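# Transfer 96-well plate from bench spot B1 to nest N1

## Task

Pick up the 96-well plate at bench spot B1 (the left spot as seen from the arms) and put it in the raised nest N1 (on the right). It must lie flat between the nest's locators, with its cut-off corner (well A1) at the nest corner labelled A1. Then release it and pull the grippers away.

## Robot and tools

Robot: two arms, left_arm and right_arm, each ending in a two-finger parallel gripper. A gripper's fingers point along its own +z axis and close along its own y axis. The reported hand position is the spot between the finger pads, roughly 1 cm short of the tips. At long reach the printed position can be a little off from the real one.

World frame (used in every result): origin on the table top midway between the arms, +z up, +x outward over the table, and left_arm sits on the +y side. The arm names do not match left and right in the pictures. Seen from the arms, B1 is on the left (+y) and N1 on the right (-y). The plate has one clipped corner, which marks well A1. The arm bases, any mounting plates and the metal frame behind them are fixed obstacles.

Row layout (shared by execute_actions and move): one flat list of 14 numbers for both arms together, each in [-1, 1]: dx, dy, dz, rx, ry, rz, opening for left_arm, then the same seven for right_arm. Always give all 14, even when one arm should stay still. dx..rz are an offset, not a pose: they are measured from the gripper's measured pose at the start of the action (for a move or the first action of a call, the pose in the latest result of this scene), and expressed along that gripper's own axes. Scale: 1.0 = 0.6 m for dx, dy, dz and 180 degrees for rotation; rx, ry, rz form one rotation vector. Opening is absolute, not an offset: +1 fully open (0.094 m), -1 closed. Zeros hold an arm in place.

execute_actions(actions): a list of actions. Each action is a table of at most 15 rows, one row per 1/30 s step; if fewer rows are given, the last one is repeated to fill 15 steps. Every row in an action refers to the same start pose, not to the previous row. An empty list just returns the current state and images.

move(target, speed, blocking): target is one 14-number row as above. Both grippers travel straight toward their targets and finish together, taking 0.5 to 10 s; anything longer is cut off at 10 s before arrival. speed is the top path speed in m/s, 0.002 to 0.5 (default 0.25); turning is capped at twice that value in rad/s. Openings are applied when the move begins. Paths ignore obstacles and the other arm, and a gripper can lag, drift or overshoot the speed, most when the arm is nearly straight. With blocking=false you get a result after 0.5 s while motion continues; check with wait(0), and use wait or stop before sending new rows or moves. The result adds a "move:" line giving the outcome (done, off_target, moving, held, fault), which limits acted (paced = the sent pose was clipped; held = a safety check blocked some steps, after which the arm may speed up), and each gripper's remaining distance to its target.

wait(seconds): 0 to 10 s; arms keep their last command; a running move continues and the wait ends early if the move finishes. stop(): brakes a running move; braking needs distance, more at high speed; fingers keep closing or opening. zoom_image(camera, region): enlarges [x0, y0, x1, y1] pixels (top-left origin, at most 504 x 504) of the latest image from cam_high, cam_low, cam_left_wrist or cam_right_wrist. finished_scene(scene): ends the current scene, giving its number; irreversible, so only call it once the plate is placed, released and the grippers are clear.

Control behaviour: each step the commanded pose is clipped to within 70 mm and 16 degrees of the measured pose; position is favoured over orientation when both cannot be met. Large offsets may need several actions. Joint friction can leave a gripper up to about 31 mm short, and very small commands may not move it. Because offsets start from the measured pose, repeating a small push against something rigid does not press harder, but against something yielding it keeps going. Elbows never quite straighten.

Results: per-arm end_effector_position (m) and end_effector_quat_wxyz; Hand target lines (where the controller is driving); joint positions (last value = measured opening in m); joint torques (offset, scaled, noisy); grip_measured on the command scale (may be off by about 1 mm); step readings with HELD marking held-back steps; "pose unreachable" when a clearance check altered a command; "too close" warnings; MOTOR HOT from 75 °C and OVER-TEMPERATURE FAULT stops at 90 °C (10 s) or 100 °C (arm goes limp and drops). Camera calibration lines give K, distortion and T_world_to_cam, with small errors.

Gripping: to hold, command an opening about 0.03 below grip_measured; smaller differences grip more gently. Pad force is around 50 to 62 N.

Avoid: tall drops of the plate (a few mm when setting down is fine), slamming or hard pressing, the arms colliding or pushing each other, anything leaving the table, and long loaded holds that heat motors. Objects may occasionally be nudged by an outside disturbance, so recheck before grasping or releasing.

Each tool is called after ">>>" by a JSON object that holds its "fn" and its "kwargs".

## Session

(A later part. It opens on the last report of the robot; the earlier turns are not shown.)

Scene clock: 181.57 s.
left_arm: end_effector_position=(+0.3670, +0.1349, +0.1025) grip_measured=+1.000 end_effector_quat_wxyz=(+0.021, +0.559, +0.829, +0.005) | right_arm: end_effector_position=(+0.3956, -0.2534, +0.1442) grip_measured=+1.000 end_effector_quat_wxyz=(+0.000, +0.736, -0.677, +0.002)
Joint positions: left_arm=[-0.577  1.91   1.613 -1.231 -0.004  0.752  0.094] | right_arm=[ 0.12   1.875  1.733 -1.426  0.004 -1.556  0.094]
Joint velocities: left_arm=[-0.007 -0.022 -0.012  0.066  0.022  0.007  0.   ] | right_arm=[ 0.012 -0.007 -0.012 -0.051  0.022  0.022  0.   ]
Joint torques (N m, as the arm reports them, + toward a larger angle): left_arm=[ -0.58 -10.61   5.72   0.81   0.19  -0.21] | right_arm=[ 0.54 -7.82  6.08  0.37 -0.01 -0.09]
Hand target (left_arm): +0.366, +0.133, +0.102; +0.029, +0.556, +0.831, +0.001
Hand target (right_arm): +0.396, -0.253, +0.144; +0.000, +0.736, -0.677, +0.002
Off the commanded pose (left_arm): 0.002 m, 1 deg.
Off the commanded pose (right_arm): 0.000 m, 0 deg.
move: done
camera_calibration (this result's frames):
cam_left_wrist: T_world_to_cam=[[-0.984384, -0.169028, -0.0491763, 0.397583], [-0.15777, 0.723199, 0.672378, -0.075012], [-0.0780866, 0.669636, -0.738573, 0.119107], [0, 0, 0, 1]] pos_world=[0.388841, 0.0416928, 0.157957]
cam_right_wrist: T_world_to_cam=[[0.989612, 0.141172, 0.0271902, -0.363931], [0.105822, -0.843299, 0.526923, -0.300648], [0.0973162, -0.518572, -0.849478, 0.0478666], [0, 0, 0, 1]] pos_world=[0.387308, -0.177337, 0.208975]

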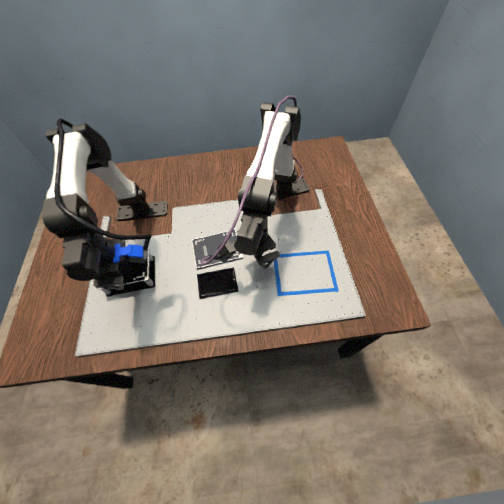

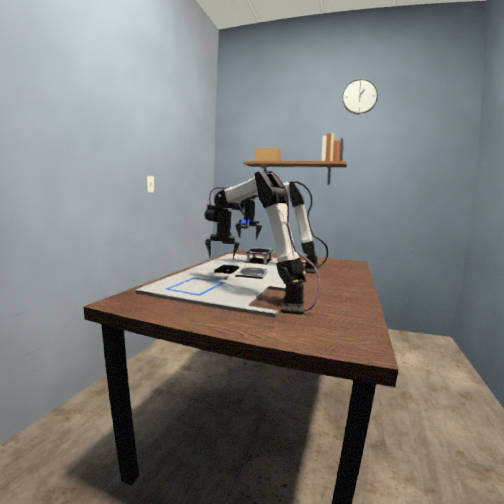

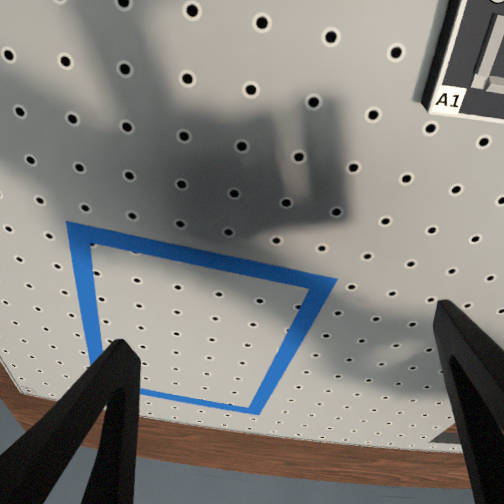

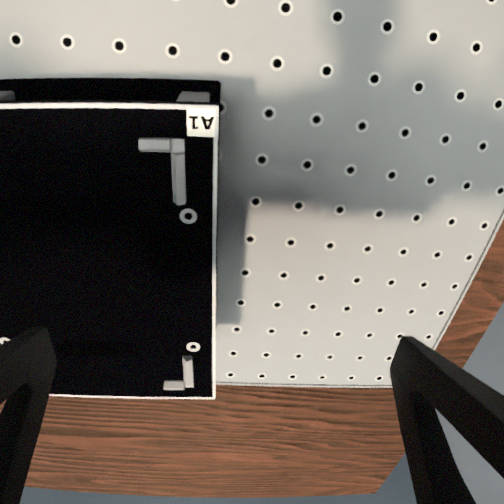

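>>> {"fn": "move", "kwargs": {"target": [0.4,-0.05,-0.05,0,0,-0.1,1, -0.422,-0.042,0.14,0,0,0,1], "speed": 0.3}}

Scene clock: 190.23 s.
left_arm: end_effector_position=(+0.2618, +0.3468, +0.1247) grip_measured=+1.000 end_effector_quat_wxyz=(+0.034, +0.421, +0.906, +0.008) | right_arm: end_effector_position=(+0.3998, -0.0016, +0.0541) grip_measured=+1.000 end_effector_quat_wxyz=(+0.006, +0.742, -0.670, +0.006)
Joint positions: left_arm=[ 0.12   1.38   1.129 -1.257  0.031  1.131  0.094] | right_arm=[ 0.706  2.345  2.096 -1.332  0.013 -0.987  0.094]
Joint velocities: left_arm=[-0.017 -0.007  0.007 -0.007 -0.007  0.007  0.   ] | right_arm=[ 0.002  0.002  0.002 -0.037  0.051 -0.051  0.   ]
Joint torques (N m, as the arm reports them, + toward a larger angle): left_arm=[ 0.31 -5.82  5.82  0.41  0.23 -0.07] | right_arm=[  0.07 -10.79   7.62   0.29   0.12   0.04]
Hand target (left_arm): +0.252, +0.344, +0.122; +0.029, +0.422, +0.906, -0.004
Hand target (right_arm): +0.403, -0.005, +0.055; +0.009, +0.736, -0.677, +0.011
Off the commanded pose (left_arm): 0.013 m, 2 deg.
Off the commanded pose (right_arm): 0.006 m, 1 deg.
move: off_target (left_arm)
camera_calibration (this result's frames):
cam_left_wrist: T_world_to_cam=[[-0.880897, -0.468697, -0.0659101, 0.409894], [-0.39274, 0.646106, 0.654448, -0.1693], [-0.264153, 0.602387, -0.753229, 0.0591256], [0, 0, 0, 1]] pos_world=[0.310202, 0.265886, 0.18235]
cam_right_wrist: T_world_to_cam=[[0.987042, 0.158888, 0.0224139, -0.399899], [0.1221, -0.834343, 0.537554, -0.0483325], [0.104111, -0.527851, -0.842932, 0.0984381], [0, 0, 0, 1]] pos_world=[0.39037, 0.0751738, 0.117921]

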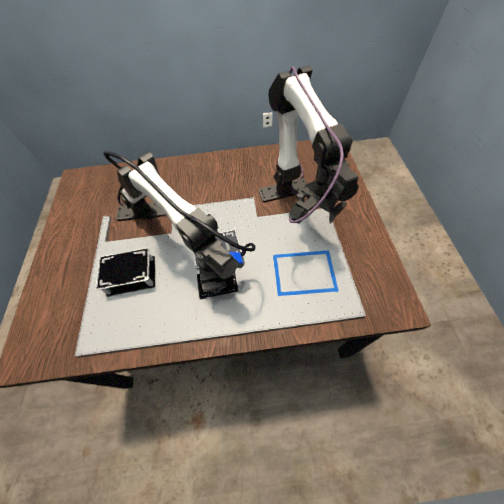

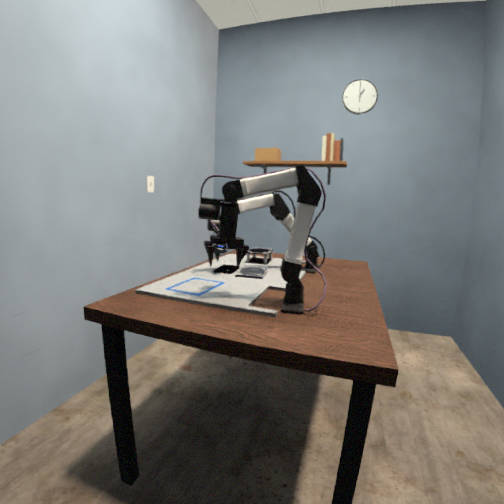

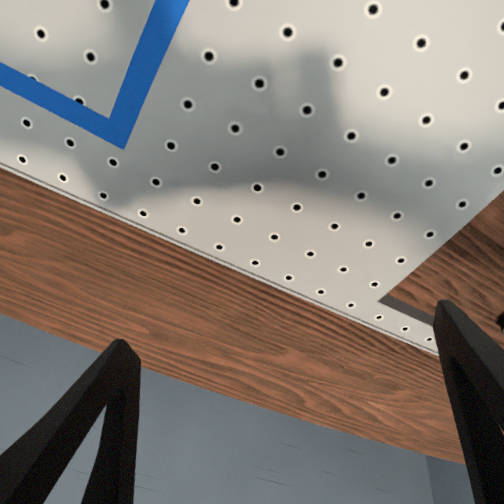

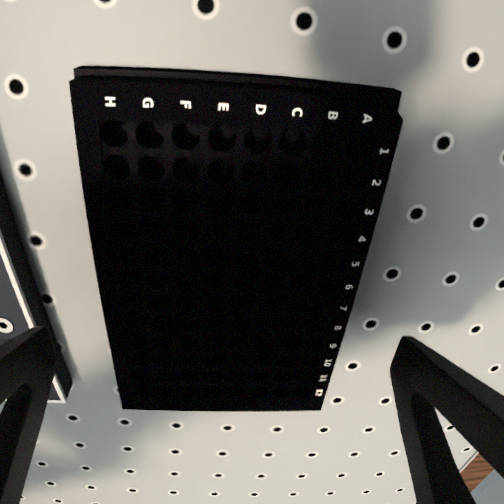

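>>> {"fn": "move", "kwargs": {"target": [0,0,0,0,0,0,1, 0,-0.003,0.063,0,-0.007,0.007,1], "speed": 0.08}}

Scene clock: 225.73 s.
left_arm: end_effector_position=(+0.2617, +0.3468, +0.1246) grip_measured=+1.000 end_effector_quat_wxyz=(+0.034, +0.422, +0.906, +0.008) | right_arm: end_effector_position=(+0.4011, +0.0014, +0.0234) grip_measured=+1.000 end_effector_quat_wxyz=(-0.005, +0.741, -0.671, +0.003)
Joint positions: left_arm=[ 0.12   1.38   1.129 -1.257  0.032  1.134  0.094] | right_arm=[ 0.706  2.345  1.974 -1.19   0.004 -0.986  0.094]
Joint velocities: left_arm=[ 0.012 -0.012 -0.007  0.037 -0.066  0.081  0.   ] | right_arm=[-0.012  0.002 -0.007  0.007 -0.051  0.007  0.   ]
Joint torques (N m, as the arm reports them, + toward a larger angle): left_arm=[-0.47 -4.71  7.46  0.61  0.11 -0.19] | right_arm=[ -0.36 -10.74   4.97   0.48  -0.09   0.01]
Hand target (left_arm): +0.262, +0.347, +0.125; +0.034, +0.421, +0.906, +0.008
Hand target (right_arm): +0.402, -0.002, +0.016; -0.001, +0.735, -0.678, -0.003
Off the commanded pose (left_arm): 0.000 m, 0 deg.
Off the commanded pose (right_arm): 0.008 m, 1 deg.
move: done
camera_calibration (this result's frames):
cam_left_wrist: T_world_to_cam=[[-0.882168, -0.466347, -0.0655736, 0.409264], [-0.39085, 0.647344, 0.654356, -0.170183], [-0.262708, 0.602882, -0.753338, 0.0586198], [0, 0, 0, 1]] pos_world=[0.309924, 0.265685, 0.182358]
cam_right_wrist: T_world_to_cam=[[0.98698, 0.156803, 0.0358275, -0.401263], [0.115298, -0.845033, 0.522136, -0.0263657], [0.112148, -0.511207, -0.852109, 0.0709729], [0, 0, 0, 1]] pos_world=[0.391119, 0.0769212, 0.0886194]

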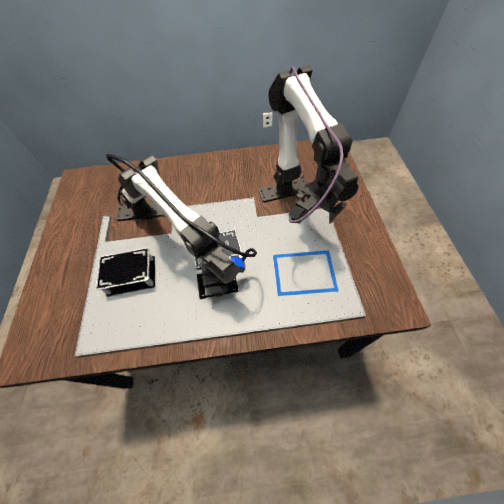

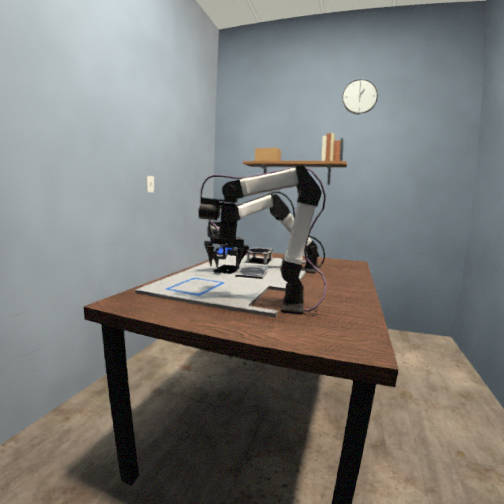

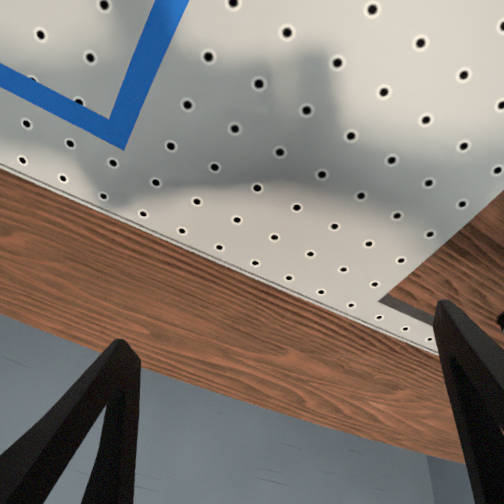

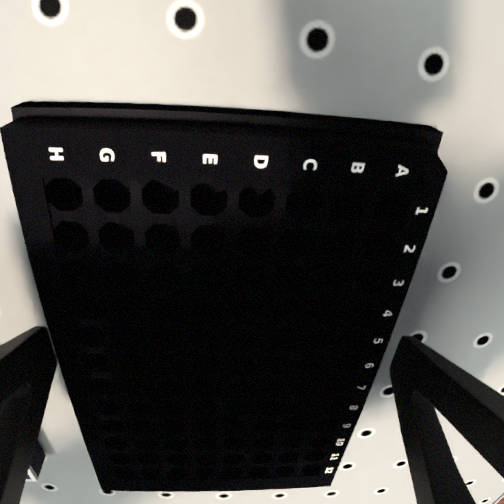

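>>> {"fn": "execute_actions", "kwargs": {"actions": [[[0,0,0,0,0,0,1,0,0,0.003,0,0,0,0.96],[0,0,0,0,0,0,1,0,0,0.003,0,0,0,0.92],[0,0,0,0,0,0,1,0,0,0.003,0,0,0,0.88],[0,0,0,0,0,0,1,0,0,0.003,0,0,0,0.85],[0,0,0,0,0,0,1,0,0,0.003,0,0,0,0.82],[0,0,0,0,0,0,1,0,0,0.003,0,0,0,0.80],[0,0,0,0,0,0,1,0,0,0.003,0,0,0,0.78],[0,0,0,0,0,0,1,0,0,0.003,0,0,0,0.765],[0,0,0,0,0,0,1,0,0,0.003,0,0,0,0.75],[0,0,0,0,0,0,1,0,0,0.003,0,0,0,0.74],[0,0,0,0,0,0,1,0,0,0.003,0,0,0,0.73],[0,0,0,0,0,0,1,0,0,0.003,0,0,0,0.72],[0,0,0,0,0,0,1,0,0,0.003,0,0,0,0.71],[0,0,0,0,0,0,1,0,0,0.003,0,0,0,0.70],[0,0,0,0,0,0,1,0,0,0.003,0,0,0,0.69]]]}}

>>> {"fn": "wait", "kwargs": {"seconds": 0.3}}

Scene clock: 235.63 s.
left_arm: end_effector_position=(+0.2617, +0.3468, +0.1246) grip_measured=+1.000 end_effector_quat_wxyz=(+0.034, +0.422, +0.906, +0.008) | right_arm: end_effector_position=(+0.4015, +0.0017, +0.0234) grip_measured=+0.709 end_effector_quat_wxyz=(-0.006, +0.741, -0.671, +0.003)
Joint positions: left_arm=[ 0.12   1.38   1.129 -1.257  0.032  1.134  0.094] | right_arm=[ 0.706  2.345  1.974 -1.188  0.004 -0.986  0.08 ]
Joint velocities: left_arm=[-0.017  0.027 -0.007 -0.051 -0.007 -0.037  0.   ] | right_arm=[-0.002 -0.002  0.012  0.066  0.007  0.066 -0.006]
Joint torques (N m, as the arm reports them, + toward a larger angle): left_arm=[-0.31 -4.6   7.47  0.62  0.12 -0.14] | right_arm=[  0.56 -11.24   5.83   0.46   0.02  -0.09]
Hand target (left_arm): +0.262, +0.347, +0.125; +0.034, +0.422, +0.906, +0.008
Hand target (right_arm): +0.401, +0.001, +0.022; -0.005, +0.741, -0.671, +0.003
Off the commanded pose (left_arm): 0.000 m, 0 deg.
Off the commanded pose (right_arm): 0.002 m, 0 deg.
Step readings (end_effector_position):
0: left_arm (+0.2617, +0.3468, +0.1246) | right_arm (+0.4014, +0.0016, +0.0234)
1: left_arm (+0.2617, +0.3468, +0.1246) | right_arm (+0.4014, +0.0016, +0.0234)
2: left_arm (+0.2617, +0.3468, +0.1246) | right_arm (+0.4014, +0.0016, +0.0234)
4: left_arm (+0.2617, +0.3468, +0.1246) | right_arm (+0.4014, +0.0016, +0.0234)
8: left_arm (+0.2617, +0.3468, +0.1246) | right_arm (+0.4014, +0.0016, +0.0234)
15: end_effector_position above
camera_calibration (this result's frames):
cam_left_wrist: T_world_to_cam=[[-0.882168, -0.466347, -0.0655736, 0.409264], [-0.39085, 0.647344, 0.654356, -0.170183], [-0.262708, 0.602882, -0.753338, 0.0586198], [0, 0, 0, 1]] pos_world=[0.309924, 0.265685, 0.182358]
cam_right_wrist: T_world_to_cam=[[0.986926, 0.156759, 0.0374748, -0.401685], [0.114527, -0.845662, 0.521286, -0.0258293], [0.113407, -0.510179, -0.852559, 0.0705914], [0, 0, 0, 1]] pos_world=[0.391386, 0.0771391, 0.0887009]

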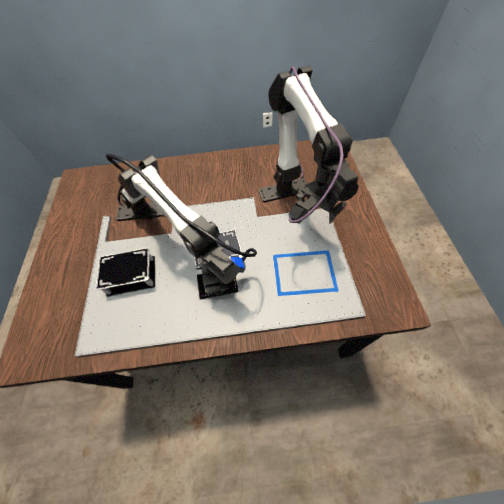

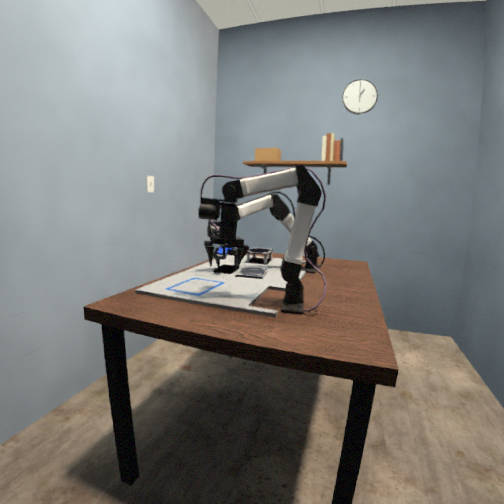

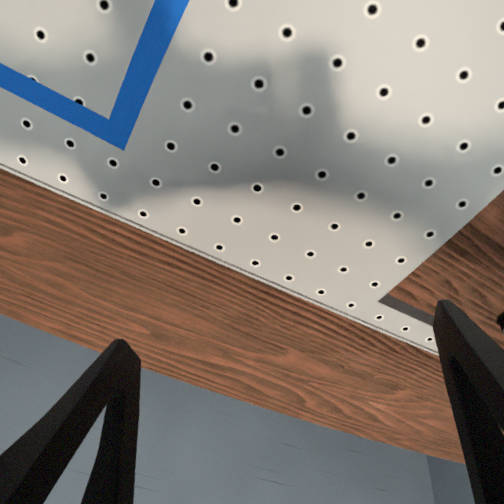

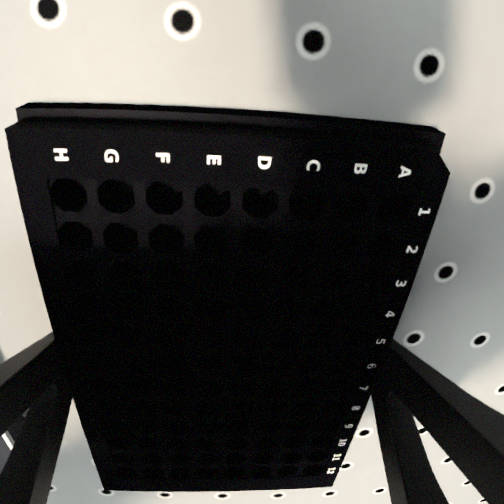

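Scene clock: 235.93 s.
left_arm: end_effector_position=(+0.2617, +0.3468, +0.1246) grip_measured=+1.000 end_effector_quat_wxyz=(+0.034, +0.422, +0.906, +0.008) | right_arm: end_effector_position=(+0.4015, +0.0017, +0.0234) grip_measured=+0.707 end_effector_quat_wxyz=(-0.006, +0.741, -0.671, +0.003)
Joint positions: left_arm=[ 0.12   1.38   1.129 -1.257  0.032  1.134  0.094] | right_arm=[ 0.706  2.345  1.974 -1.188  0.004 -0.986  0.08 ]
Joint velocities: left_arm=[ 0.002 -0.007 -0.012 -0.007  0.022  0.037  0.   ] | right_arm=[ 0.007  0.007 -0.002 -0.022 -0.022  0.022 -0.   ]
Joint torques (N m, as the arm reports them, + toward a larger angle): left_arm=[-0.49 -4.69  7.56  0.61  0.14 -0.15] | right_arm=[  0.54 -11.27   5.79   0.45   0.02  -0.1 ]
Hand target (left_arm): +0.262, +0.347, +0.125; +0.034, +0.422, +0.906, +0.008
Hand target (right_arm): +0.401, +0.001, +0.022; -0.005, +0.741, -0.671, +0.003
Off the commanded pose (left_arm): 0.000 m, 0 deg.
Off the commanded pose (right_arm): 0.002 m, 0 deg.
wait: 0.30 s; at rest by 0.17 s
camera_calibration (this result's frames):
cam_left_wrist: T_world_to_cam=[[-0.882168, -0.466347, -0.0655736, 0.409264], [-0.39085, 0.647344, 0.654356, -0.170183], [-0.262708, 0.602882, -0.753338, 0.0586198], [0, 0, 0, 1]] pos_world=[0.309924, 0.265685, 0.182358]
cam_right_wrist: T_world_to_cam=[[0.986926, 0.156759, 0.0374748, -0.401685], [0.114527, -0.845662, 0.521286, -0.0258293], [0.113407, -0.510179, -0.852559, 0.0705914], [0, 0, 0, 1]] pos_world=[0.391386, 0.0771391, 0.0887009]

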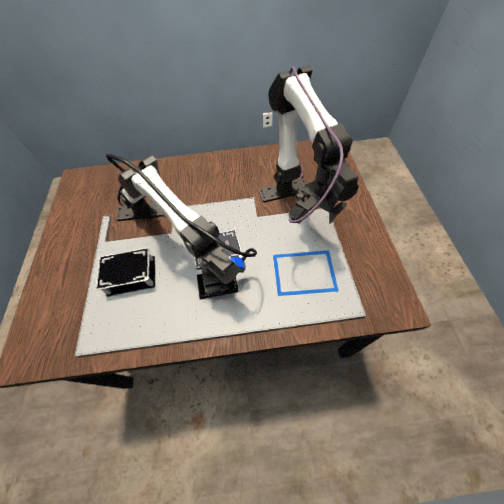

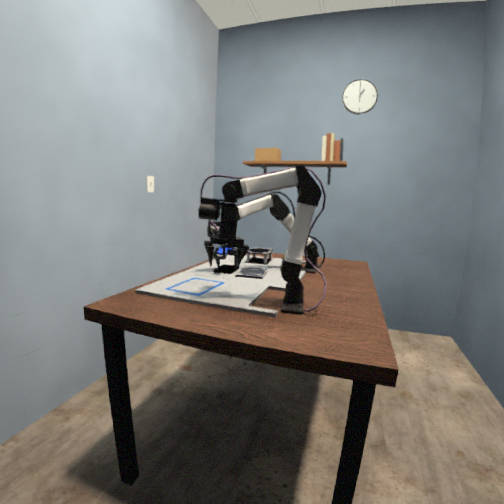

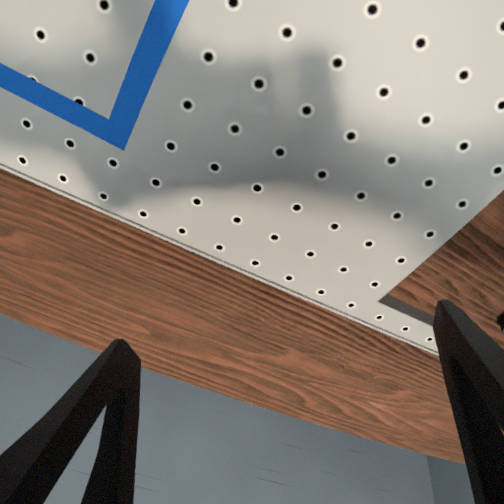

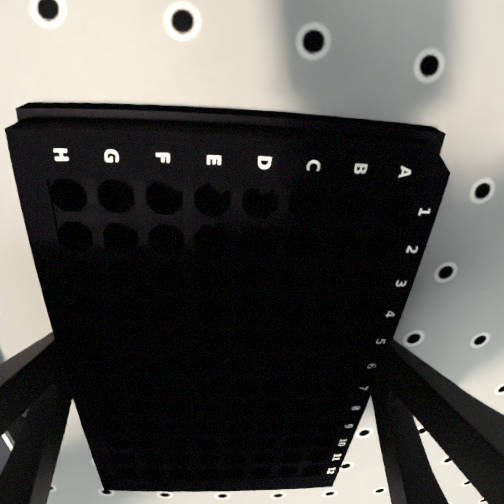

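>>> {"fn": "move", "kwargs": {"target": [0,0,0,0,0,0,1, 0.09,0.02,-0.15,0,0,0,0.672], "speed": 0.2}}

Scene clock: 246.03 s.
left_arm: end_effector_position=(+0.2617, +0.3468, +0.1246) grip_measured=+1.000 end_effector_quat_wxyz=(+0.034, +0.422, +0.906, +0.008) | right_arm: end_effector_position=(+0.3901, -0.0522, +0.1047) grip_measured=+0.698 end_effector_quat_wxyz=(-0.000, +0.739, -0.673, +0.002)
Joint positions: left_arm=[ 0.12   1.38   1.129 -1.257  0.032  1.134  0.094] | right_arm=[ 0.623  2.149  1.973 -1.393  0.004 -1.062  0.08 ]
Joint velocities: left_arm=[ 0.017 -0.012 -0.002  0.007  0.022  0.007  0.   ] | right_arm=[-0.002  0.007 -0.002  0.022 -0.022 -0.007 -0.001]
Joint torques (N m, as the arm reports them, + toward a larger angle): left_arm=[-0.43 -4.72  7.5   0.62  0.12 -0.15] | right_arm=[  0.04 -10.79   7.49   0.3   -0.04  -0.22]
Hand target (left_arm): +0.262, +0.347, +0.125; +0.034, +0.422, +0.906, +0.008
Hand target (right_arm): +0.391, -0.053, +0.112; -0.007, +0.741, -0.671, +0.002
Off the commanded pose (left_arm): 0.000 m, 0 deg.
Off the commanded pose (right_arm): 0.009 m, 1 deg.
move: done
camera_calibration (this result's frames):
cam_left_wrist: T_world_to_cam=[[-0.882168, -0.466347, -0.0655736, 0.409264], [-0.39085, 0.647344, 0.654356, -0.170183], [-0.262708, 0.602882, -0.753338, 0.0586198], [0, 0, 0, 1]] pos_world=[0.309924, 0.265685, 0.182358]
cam_right_wrist: T_world_to_cam=[[0.98821, 0.150589, 0.0276577, -0.384891], [0.11367, -0.842612, 0.526388, -0.11254], [0.102573, -0.517038, -0.849794, 0.117282], [0, 0, 0, 1]] pos_world=[0.381115, 0.0237715, 0.16955]

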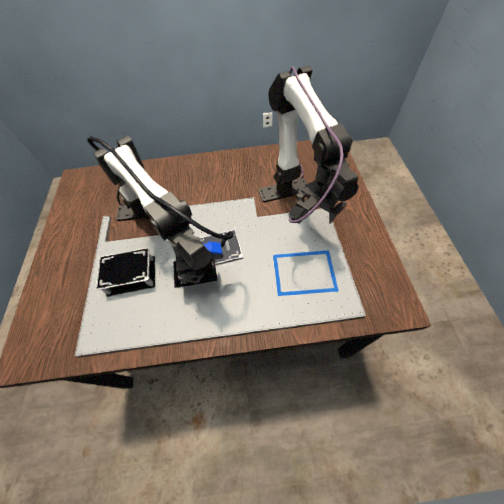

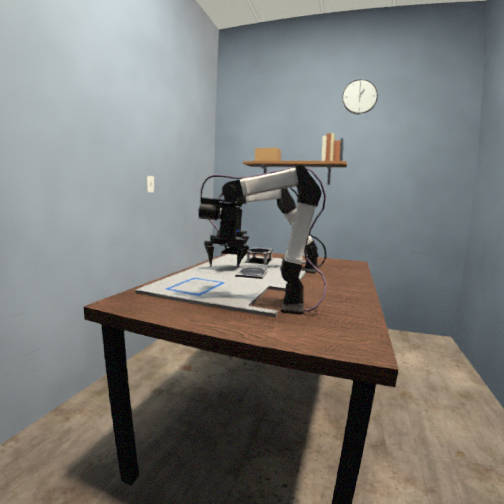

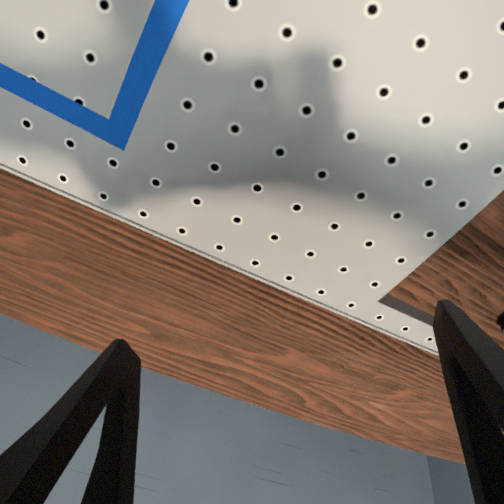

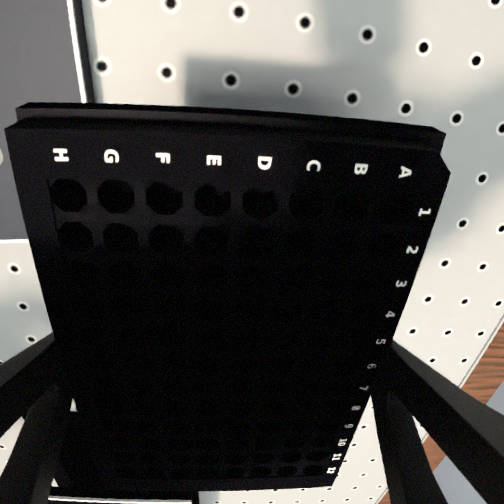

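>>> {"fn": "move", "kwargs": {"target": [0,0,0,0,0,0,1, 0.385,0.132,-0.022,0,0,-0.004,0.672], "speed": 0.25}}

Scene clock: 258.70 s.
left_arm: end_effector_position=(+0.2617, +0.3468, +0.1246) grip_measured=+1.000 end_effector_quat_wxyz=(+0.034, +0.422, +0.906, +0.008) | right_arm: end_effector_position=(+0.3321, -0.2862, +0.1148) grip_measured=+0.698 end_effector_quat_wxyz=(-0.001, +0.740, -0.673, -0.008)
Joint positions: left_arm=[ 0.12   1.38   1.129 -1.257  0.032  1.134  0.094] | right_arm=[ 0.017  1.633  1.328 -1.276 -0.012 -1.67   0.08 ]
Joint velocities: left_arm=[-0.012 -0.002 -0.012 -0.037 -0.007  0.066  0.   ] | right_arm=[-0.007  0.002 -0.022  0.022  0.022 -0.007  0.   ]
Joint torques (N m, as the arm reports them, + toward a larger angle): left_arm=[-0.47 -4.66  7.51  0.61  0.12 -0.13] | right_arm=[ 0.26 -7.05  4.96  0.43 -0.11 -0.22]
Hand target (left_arm): +0.262, +0.347, +0.125; +0.034, +0.422, +0.906, +0.008
Hand target (right_arm): +0.332, -0.285, +0.116; -0.010, +0.743, -0.669, -0.005
Off the commanded pose (left_arm): 0.000 m, 0 deg.
Off the commanded pose (right_arm): 0.005 m, 1 deg.
move: done
camera_calibration (this result's frames):
cam_left_wrist: T_world_to_cam=[[-0.882168, -0.466347, -0.0655736, 0.409264], [-0.39085, 0.647344, 0.654356, -0.170183], [-0.262708, 0.602882, -0.753338, 0.0586198], [0, 0, 0, 1]] pos_world=[0.309924, 0.265685, 0.182358]
cam_right_wrist: T_world_to_cam=[[0.988167, 0.152464, 0.0167803, -0.290745], [0.122478, -0.850179, 0.512049, -0.311897], [0.092335, -0.503934, -0.858792, 0.0189817], [0, 0, 0, 1]] pos_world=[0.323752, -0.211275, 0.180887]

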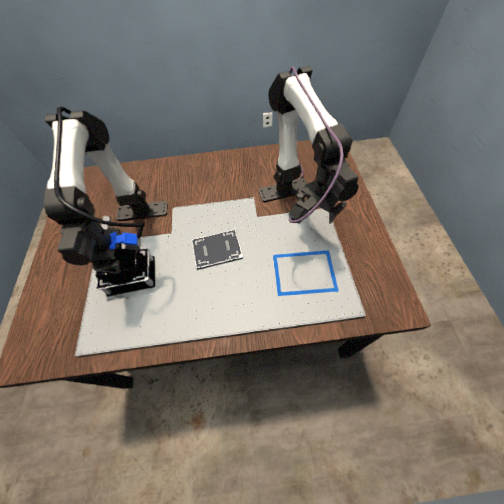

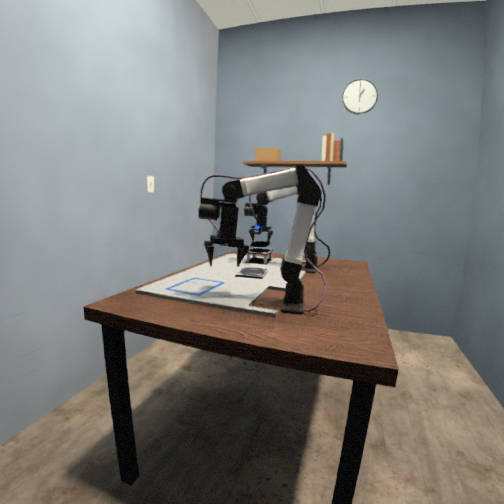

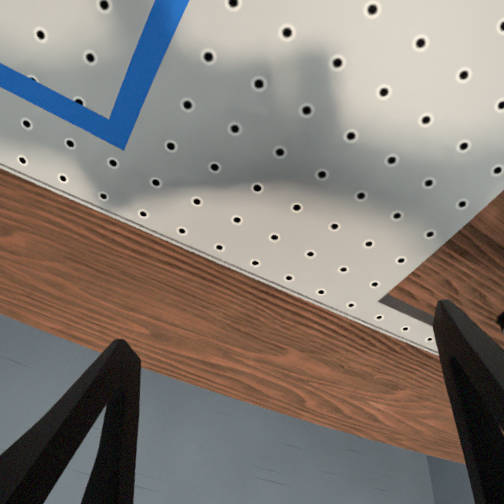

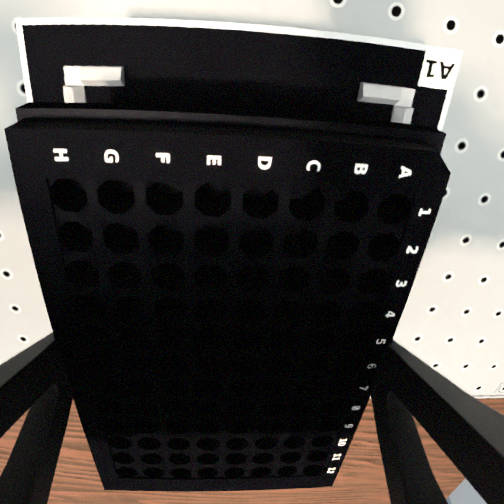

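>>> {"fn": "zoom_image", "kwargs": {"camera": "cam_right_wrist", "region": [0, 40, 150, 140]}}

>>> {"fn": "zoom_image", "kwargs": {"camera": "cam_right_wrist", "region": [330, 60, 480, 160]}}

Region (0, 40, 150, 140) of cam_right_wrist's 504x504 image, scaled by 3.360, with more detail than that image has.

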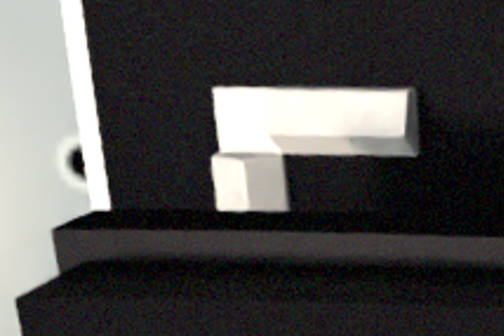

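Region (330, 60, 480, 160) of cam_right_wrist's 504x504 image, scaled by 3.360, with more detail than that image has.

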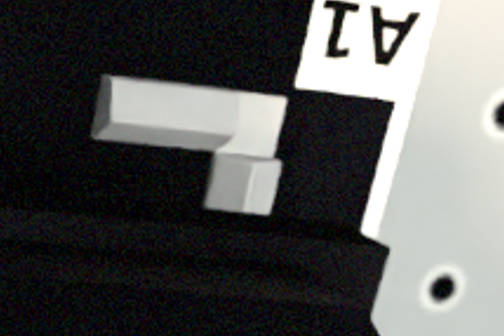

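>>> {"fn": "move", "kwargs": {"target": [0,0,0,0,0,0,1, 0.0005,-0.002,0.040,0.005,0.003,0,0.672], "speed": 0.07}}

>>> {"fn": "zoom_image", "kwargs": {"camera": "cam_right_wrist", "region": [0, 40, 150, 140]}}

>>> {"fn": "zoom_image", "kwargs": {"camera": "cam_right_wrist", "region": [340, 60, 490, 160]}}

Scene clock: 298.47 s.
left_arm: end_effector_position=(+0.2617, +0.3468, +0.1246) grip_measured=+1.000 end_effector_quat_wxyz=(+0.034, +0.422, +0.906, +0.008) | right_arm: end_effector_position=(+0.3334, -0.2861, +0.0937) grip_measured=+0.698 end_effector_quat_wxyz=(-0.006, +0.741, -0.672, -0.003)
Joint positions: left_arm=[ 0.12   1.38   1.129 -1.257  0.032  1.134  0.094] | right_arm=[ 0.017  1.633  1.244 -1.177 -0.013 -1.673  0.08 ]
Joint velocities: left_arm=[-0.017 -0.012 -0.007  0.037 -0.022 -0.051  0.   ] | right_arm=[ 0.007 -0.012  0.012 -0.051 -0.007  0.037 -0.   ]
Joint torques (N m, as the arm reports them, + toward a larger angle): left_arm=[-0.41 -4.61  7.5   0.65  0.11 -0.14] | right_arm=[ 0.86 -5.85  5.05  0.46  0.08 -0.02]
Hand target (left_arm): +0.262, +0.347, +0.125; +0.034, +0.422, +0.906, +0.008
Hand target (right_arm): +0.333, -0.287, +0.091; -0.004, +0.740, -0.673, +0.001
Off the commanded pose (left_arm): 0.000 m, 0 deg.
Off the commanded pose (right_arm): 0.003 m, 1 deg.
move: done
camera_calibration (this result's frames):
cam_left_wrist: T_world_to_cam=[[-0.882168, -0.466347, -0.0655736, 0.409264], [-0.39085, 0.647344, 0.654356, -0.170183], [-0.262708, 0.602882, -0.753338, 0.0586198], [0, 0, 0, 1]] pos_world=[0.309924, 0.265685, 0.182358]
cam_right_wrist: T_world_to_cam=[[0.987407, 0.155082, 0.0312448, -0.292056], [0.117297, -0.850226, 0.513184, -0.299563], [0.106151, -0.503056, -0.85771, -0.0036094], [0, 0, 0, 1]] pos_world=[0.323899, -0.21122, 0.15976]

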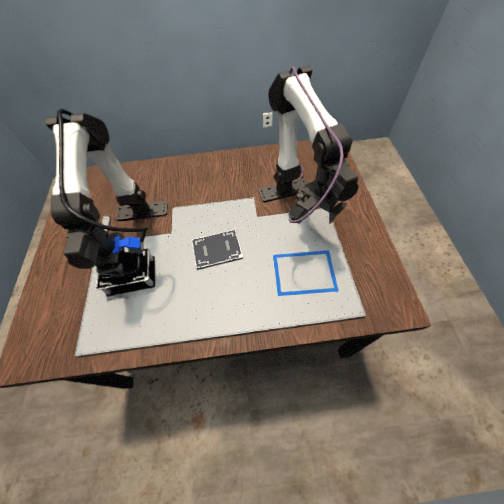

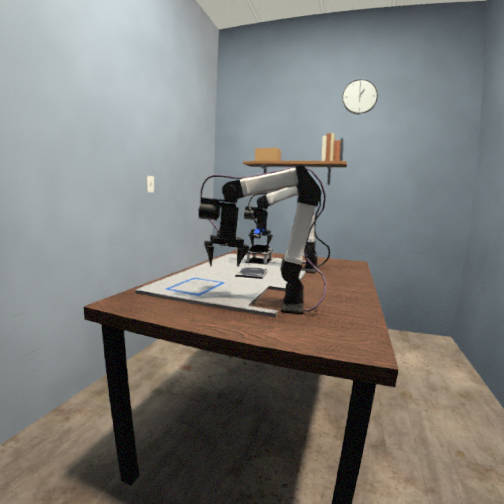

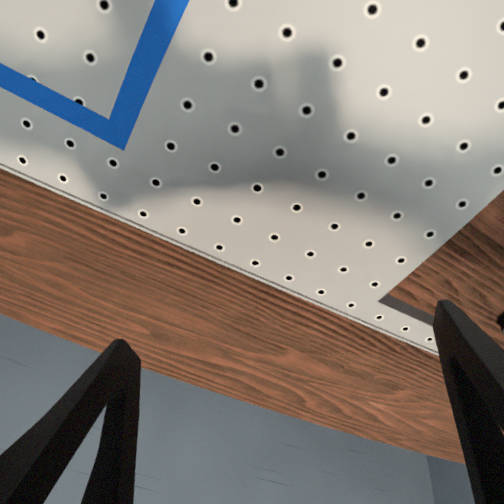

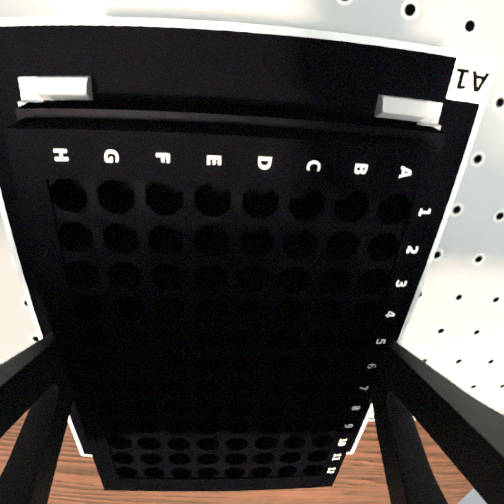

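Region (0, 40, 150, 140) of cam_right_wrist's 504x504 image, scaled by 3.360, with more detail than that image has.

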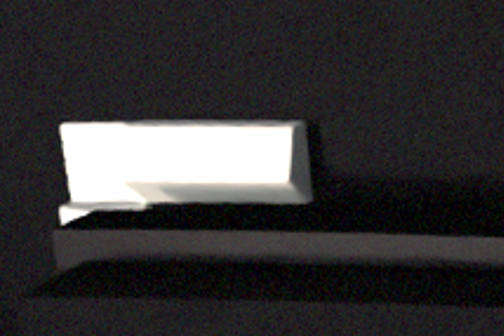

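Region (340, 60, 490, 160) of cam_right_wrist's 504x504 image, scaled by 3.360, with more detail than that image has.

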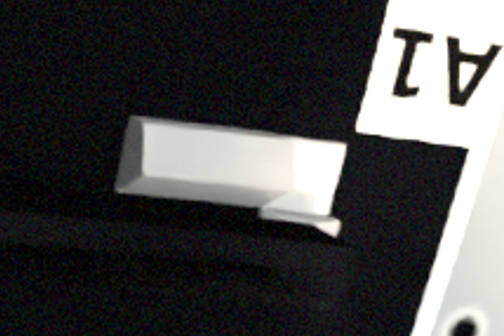

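>>> {"fn": "execute_actions", "kwargs": {"actions": [[[0,0,0,0,0,0,1,0.003,0,0.005,0,0.0035,0,0.672],[0,0,0,0,0,0,1,0.004,0,0.005,0,0.0045,0,0.672],[0,0,0,0,0,0,1,0.005,0,0.006,0,0.0054,0,0.672],[0,0,0,0,0,0,1,0.005,0,0.007,0,0.0054,0,0.672],[0,0,0,0,0,0,1,0.005,0,0.008,0,0.0054,0,0.672],[0,0,0,0,0,0,1,0.005,0,0.009,0,0.0054,0,0.672],[0,0,0,0,0,0,1,0.005,0,0.010,0,0.0054,0,0.672],[0,0,0,0,0,0,1,0.005,0,0.011,0,0.0054,0,0.672],[0,0,0,0,0,0,1,0.005,0,0.012,0,0.0054,0,0.672],[0,0,0,0,0,0,1,0.005,0,0.013,0,0.0054,0,0.672],[0,0,0,0,0,0,1,0.005,0,0.014,0,0.0054,0,0.672],[0,0,0,0,0,0,1,0.005,0,0.015,0,0.0054,0,0.672]]]}}

>>> {"fn": "wait", "kwargs": {"seconds": 0.3}}

Scene clock: 321.70 s.
left_arm: end_effector_position=(+0.2617, +0.3468, +0.1246) grip_measured=+1.000 end_effector_quat_wxyz=(+0.034, +0.422, +0.906, +0.008) | right_arm: end_effector_position=(+0.3330, -0.2871, +0.0893) grip_measured=+0.698 end_effector_quat_wxyz=(-0.005, +0.741, -0.672, -0.000)
Joint positions: left_arm=[ 0.12   1.38   1.129 -1.257  0.032  1.134  0.094] | right_arm=[ 0.017  1.633  1.226 -1.158 -0.007 -1.673  0.08 ]
Joint velocities: left_arm=[-0.002  0.007  0.012 -0.022  0.022  0.037  0.   ] | right_arm=[-0.002 -0.027 -0.002  0.007 -0.095 -0.022  0.001]
Joint torques (N m, as the arm reports them, + toward a larger angle): left_arm=[-0.41 -4.74  7.5   0.62  0.12 -0.13] | right_arm=[ 0.52 -5.4   5.13  0.48  0.09 -0.1 ]
Hand target (left_arm): +0.262, +0.347, +0.125; +0.034, +0.422, +0.906, +0.008
Hand target (right_arm): +0.334, -0.289, +0.085; -0.000, +0.741, -0.672, +0.004
Off the commanded pose (left_arm): 0.000 m, 0 deg.
Off the commanded pose (right_arm): 0.005 m, 1 deg.
Step readings (end_effector_position):
0: left_arm (+0.2617, +0.3468, +0.1246) | right_arm (+0.3337, -0.2861, +0.0937)
1: left_arm (+0.2617, +0.3468, +0.1246) | right_arm (+0.3337, -0.2861, +0.0937)
2: left_arm (+0.2617, +0.3468, +0.1246) | right_arm (+0.3337, -0.2862, +0.0937)
4: left_arm (+0.2617, +0.3468, +0.1246) | right_arm (+0.3339, -0.2865, +0.0937)
8: left_arm (+0.2617, +0.3468, +0.1246) | right_arm (+0.3350, -0.2869, +0.0933)
15: end_effector_position above
camera_calibration (this result's frames):
cam_left_wrist: T_world_to_cam=[[-0.882168, -0.466347, -0.0655736, 0.409264], [-0.39085, 0.647344, 0.654356, -0.170183], [-0.262708, 0.602882, -0.753338, 0.0586198], [0, 0, 0, 1]] pos_world=[0.309924, 0.265685, 0.182358]
cam_right_wrist: T_world_to_cam=[[0.987365, 0.155233, 0.031841, -0.291443], [0.116496, -0.847275, 0.518221, -0.29745], [0.107423, -0.507964, -0.854654, -0.00993088], [0, 0, 0, 1]] pos_world=[0.323479, -0.211825, 0.154937]

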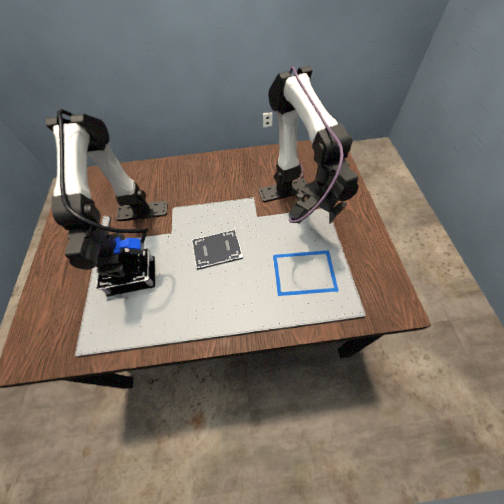

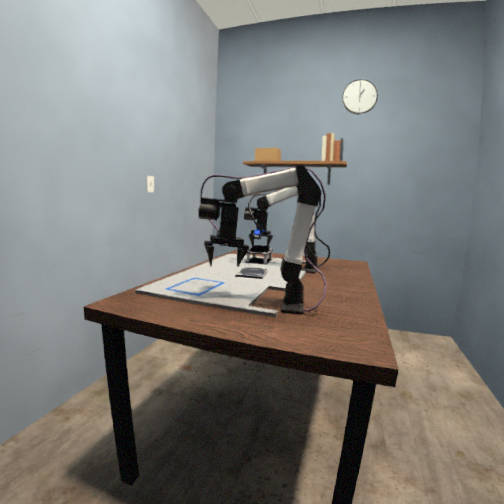

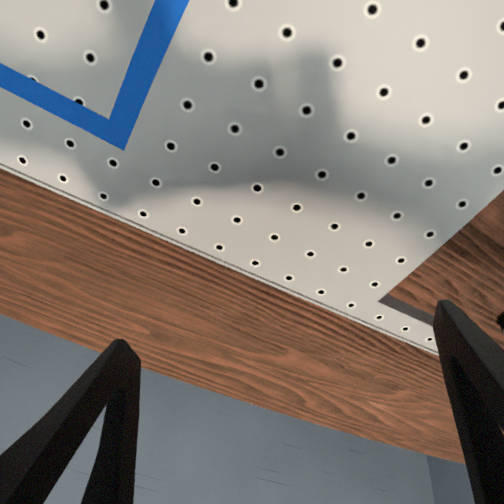

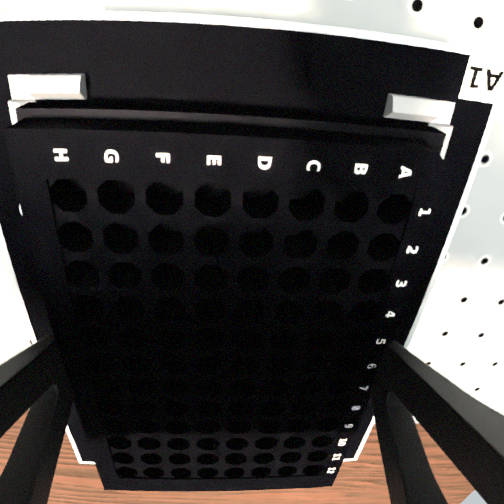

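Scene clock: 322.00 s.
left_arm: end_effector_position=(+0.2617, +0.3468, +0.1246) grip_measured=+1.000 end_effector_quat_wxyz=(+0.034, +0.422, +0.906, +0.008) | right_arm: end_effector_position=(+0.3343, -0.2871, +0.0893) grip_measured=+0.698 end_effector_quat_wxyz=(-0.006, +0.741, -0.672, +0.002)
Joint positions: left_arm=[ 0.12   1.38   1.129 -1.257  0.032  1.134  0.094] | right_arm=[ 0.017  1.633  1.226 -1.153 -0.007 -1.673  0.08 ]
Joint velocities: left_arm=[-0.002 -0.002 -0.002 -0.022  0.051 -0.007  0.   ] | right_arm=[-0.002  0.017 -0.007 -0.037  0.022  0.051 -0.001]
Joint torques (N m, as the arm reports them, + toward a larger angle): left_arm=[-0.44 -4.65  7.47  0.63  0.12 -0.15] | right_arm=[ 0.54 -5.43  5.03  0.48  0.11 -0.1 ]
Hand target (left_arm): +0.262, +0.347, +0.125; +0.034, +0.422, +0.906, +0.008
Hand target (right_arm): +0.334, -0.289, +0.085; -0.001, +0.741, -0.672, +0.003
Off the commanded pose (left_arm): 0.000 m, 0 deg.
Off the commanded pose (right_arm): 0.005 m, 1 deg.
wait: 0.30 s; at rest by 0.17 s
camera_calibration (this result's frames):
cam_left_wrist: T_world_to_cam=[[-0.882168, -0.466347, -0.0655736, 0.409264], [-0.39085, 0.647344, 0.654356, -0.170183], [-0.262708, 0.602882, -0.753338, 0.0586198], [0, 0, 0, 1]] pos_world=[0.309924, 0.265685, 0.182358]
cam_right_wrist: T_world_to_cam=[[0.987195, 0.155234, 0.0367341, -0.293027], [0.113925, -0.847265, 0.518809, -0.296791], [0.11166, -0.50798, -0.854101, -0.0115258], [0, 0, 0, 1]] pos_world=[0.324373, -0.211828, 0.154898]

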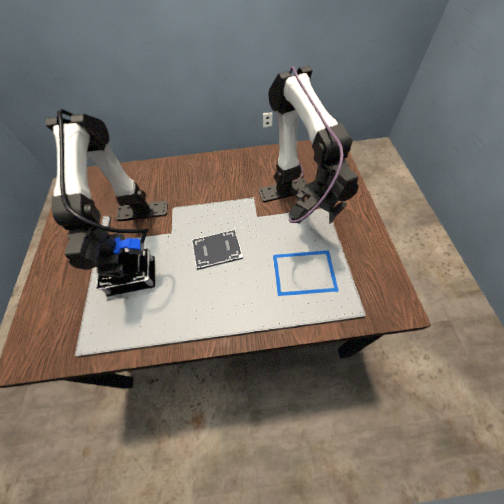

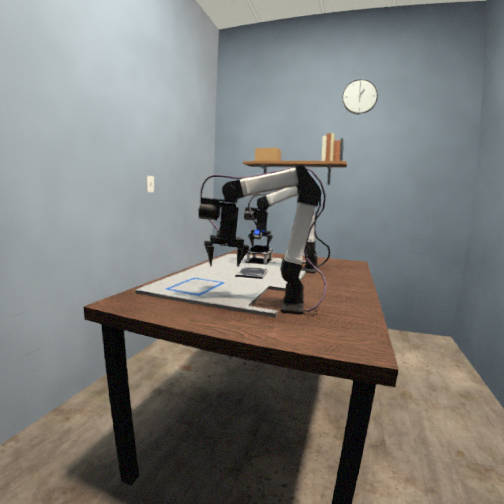

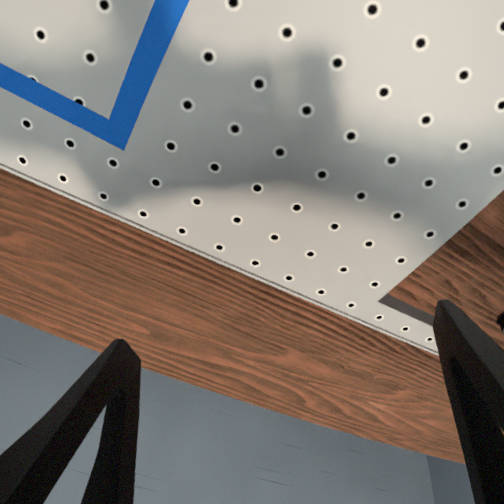

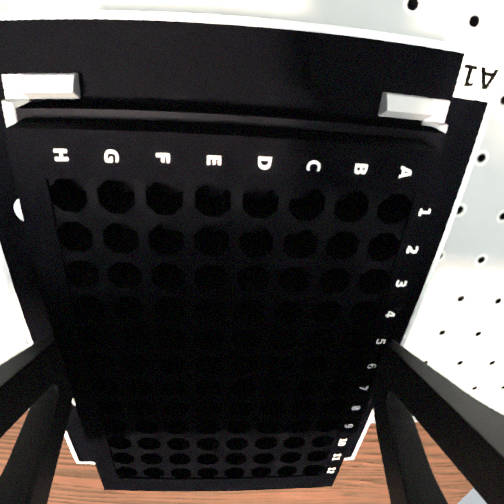

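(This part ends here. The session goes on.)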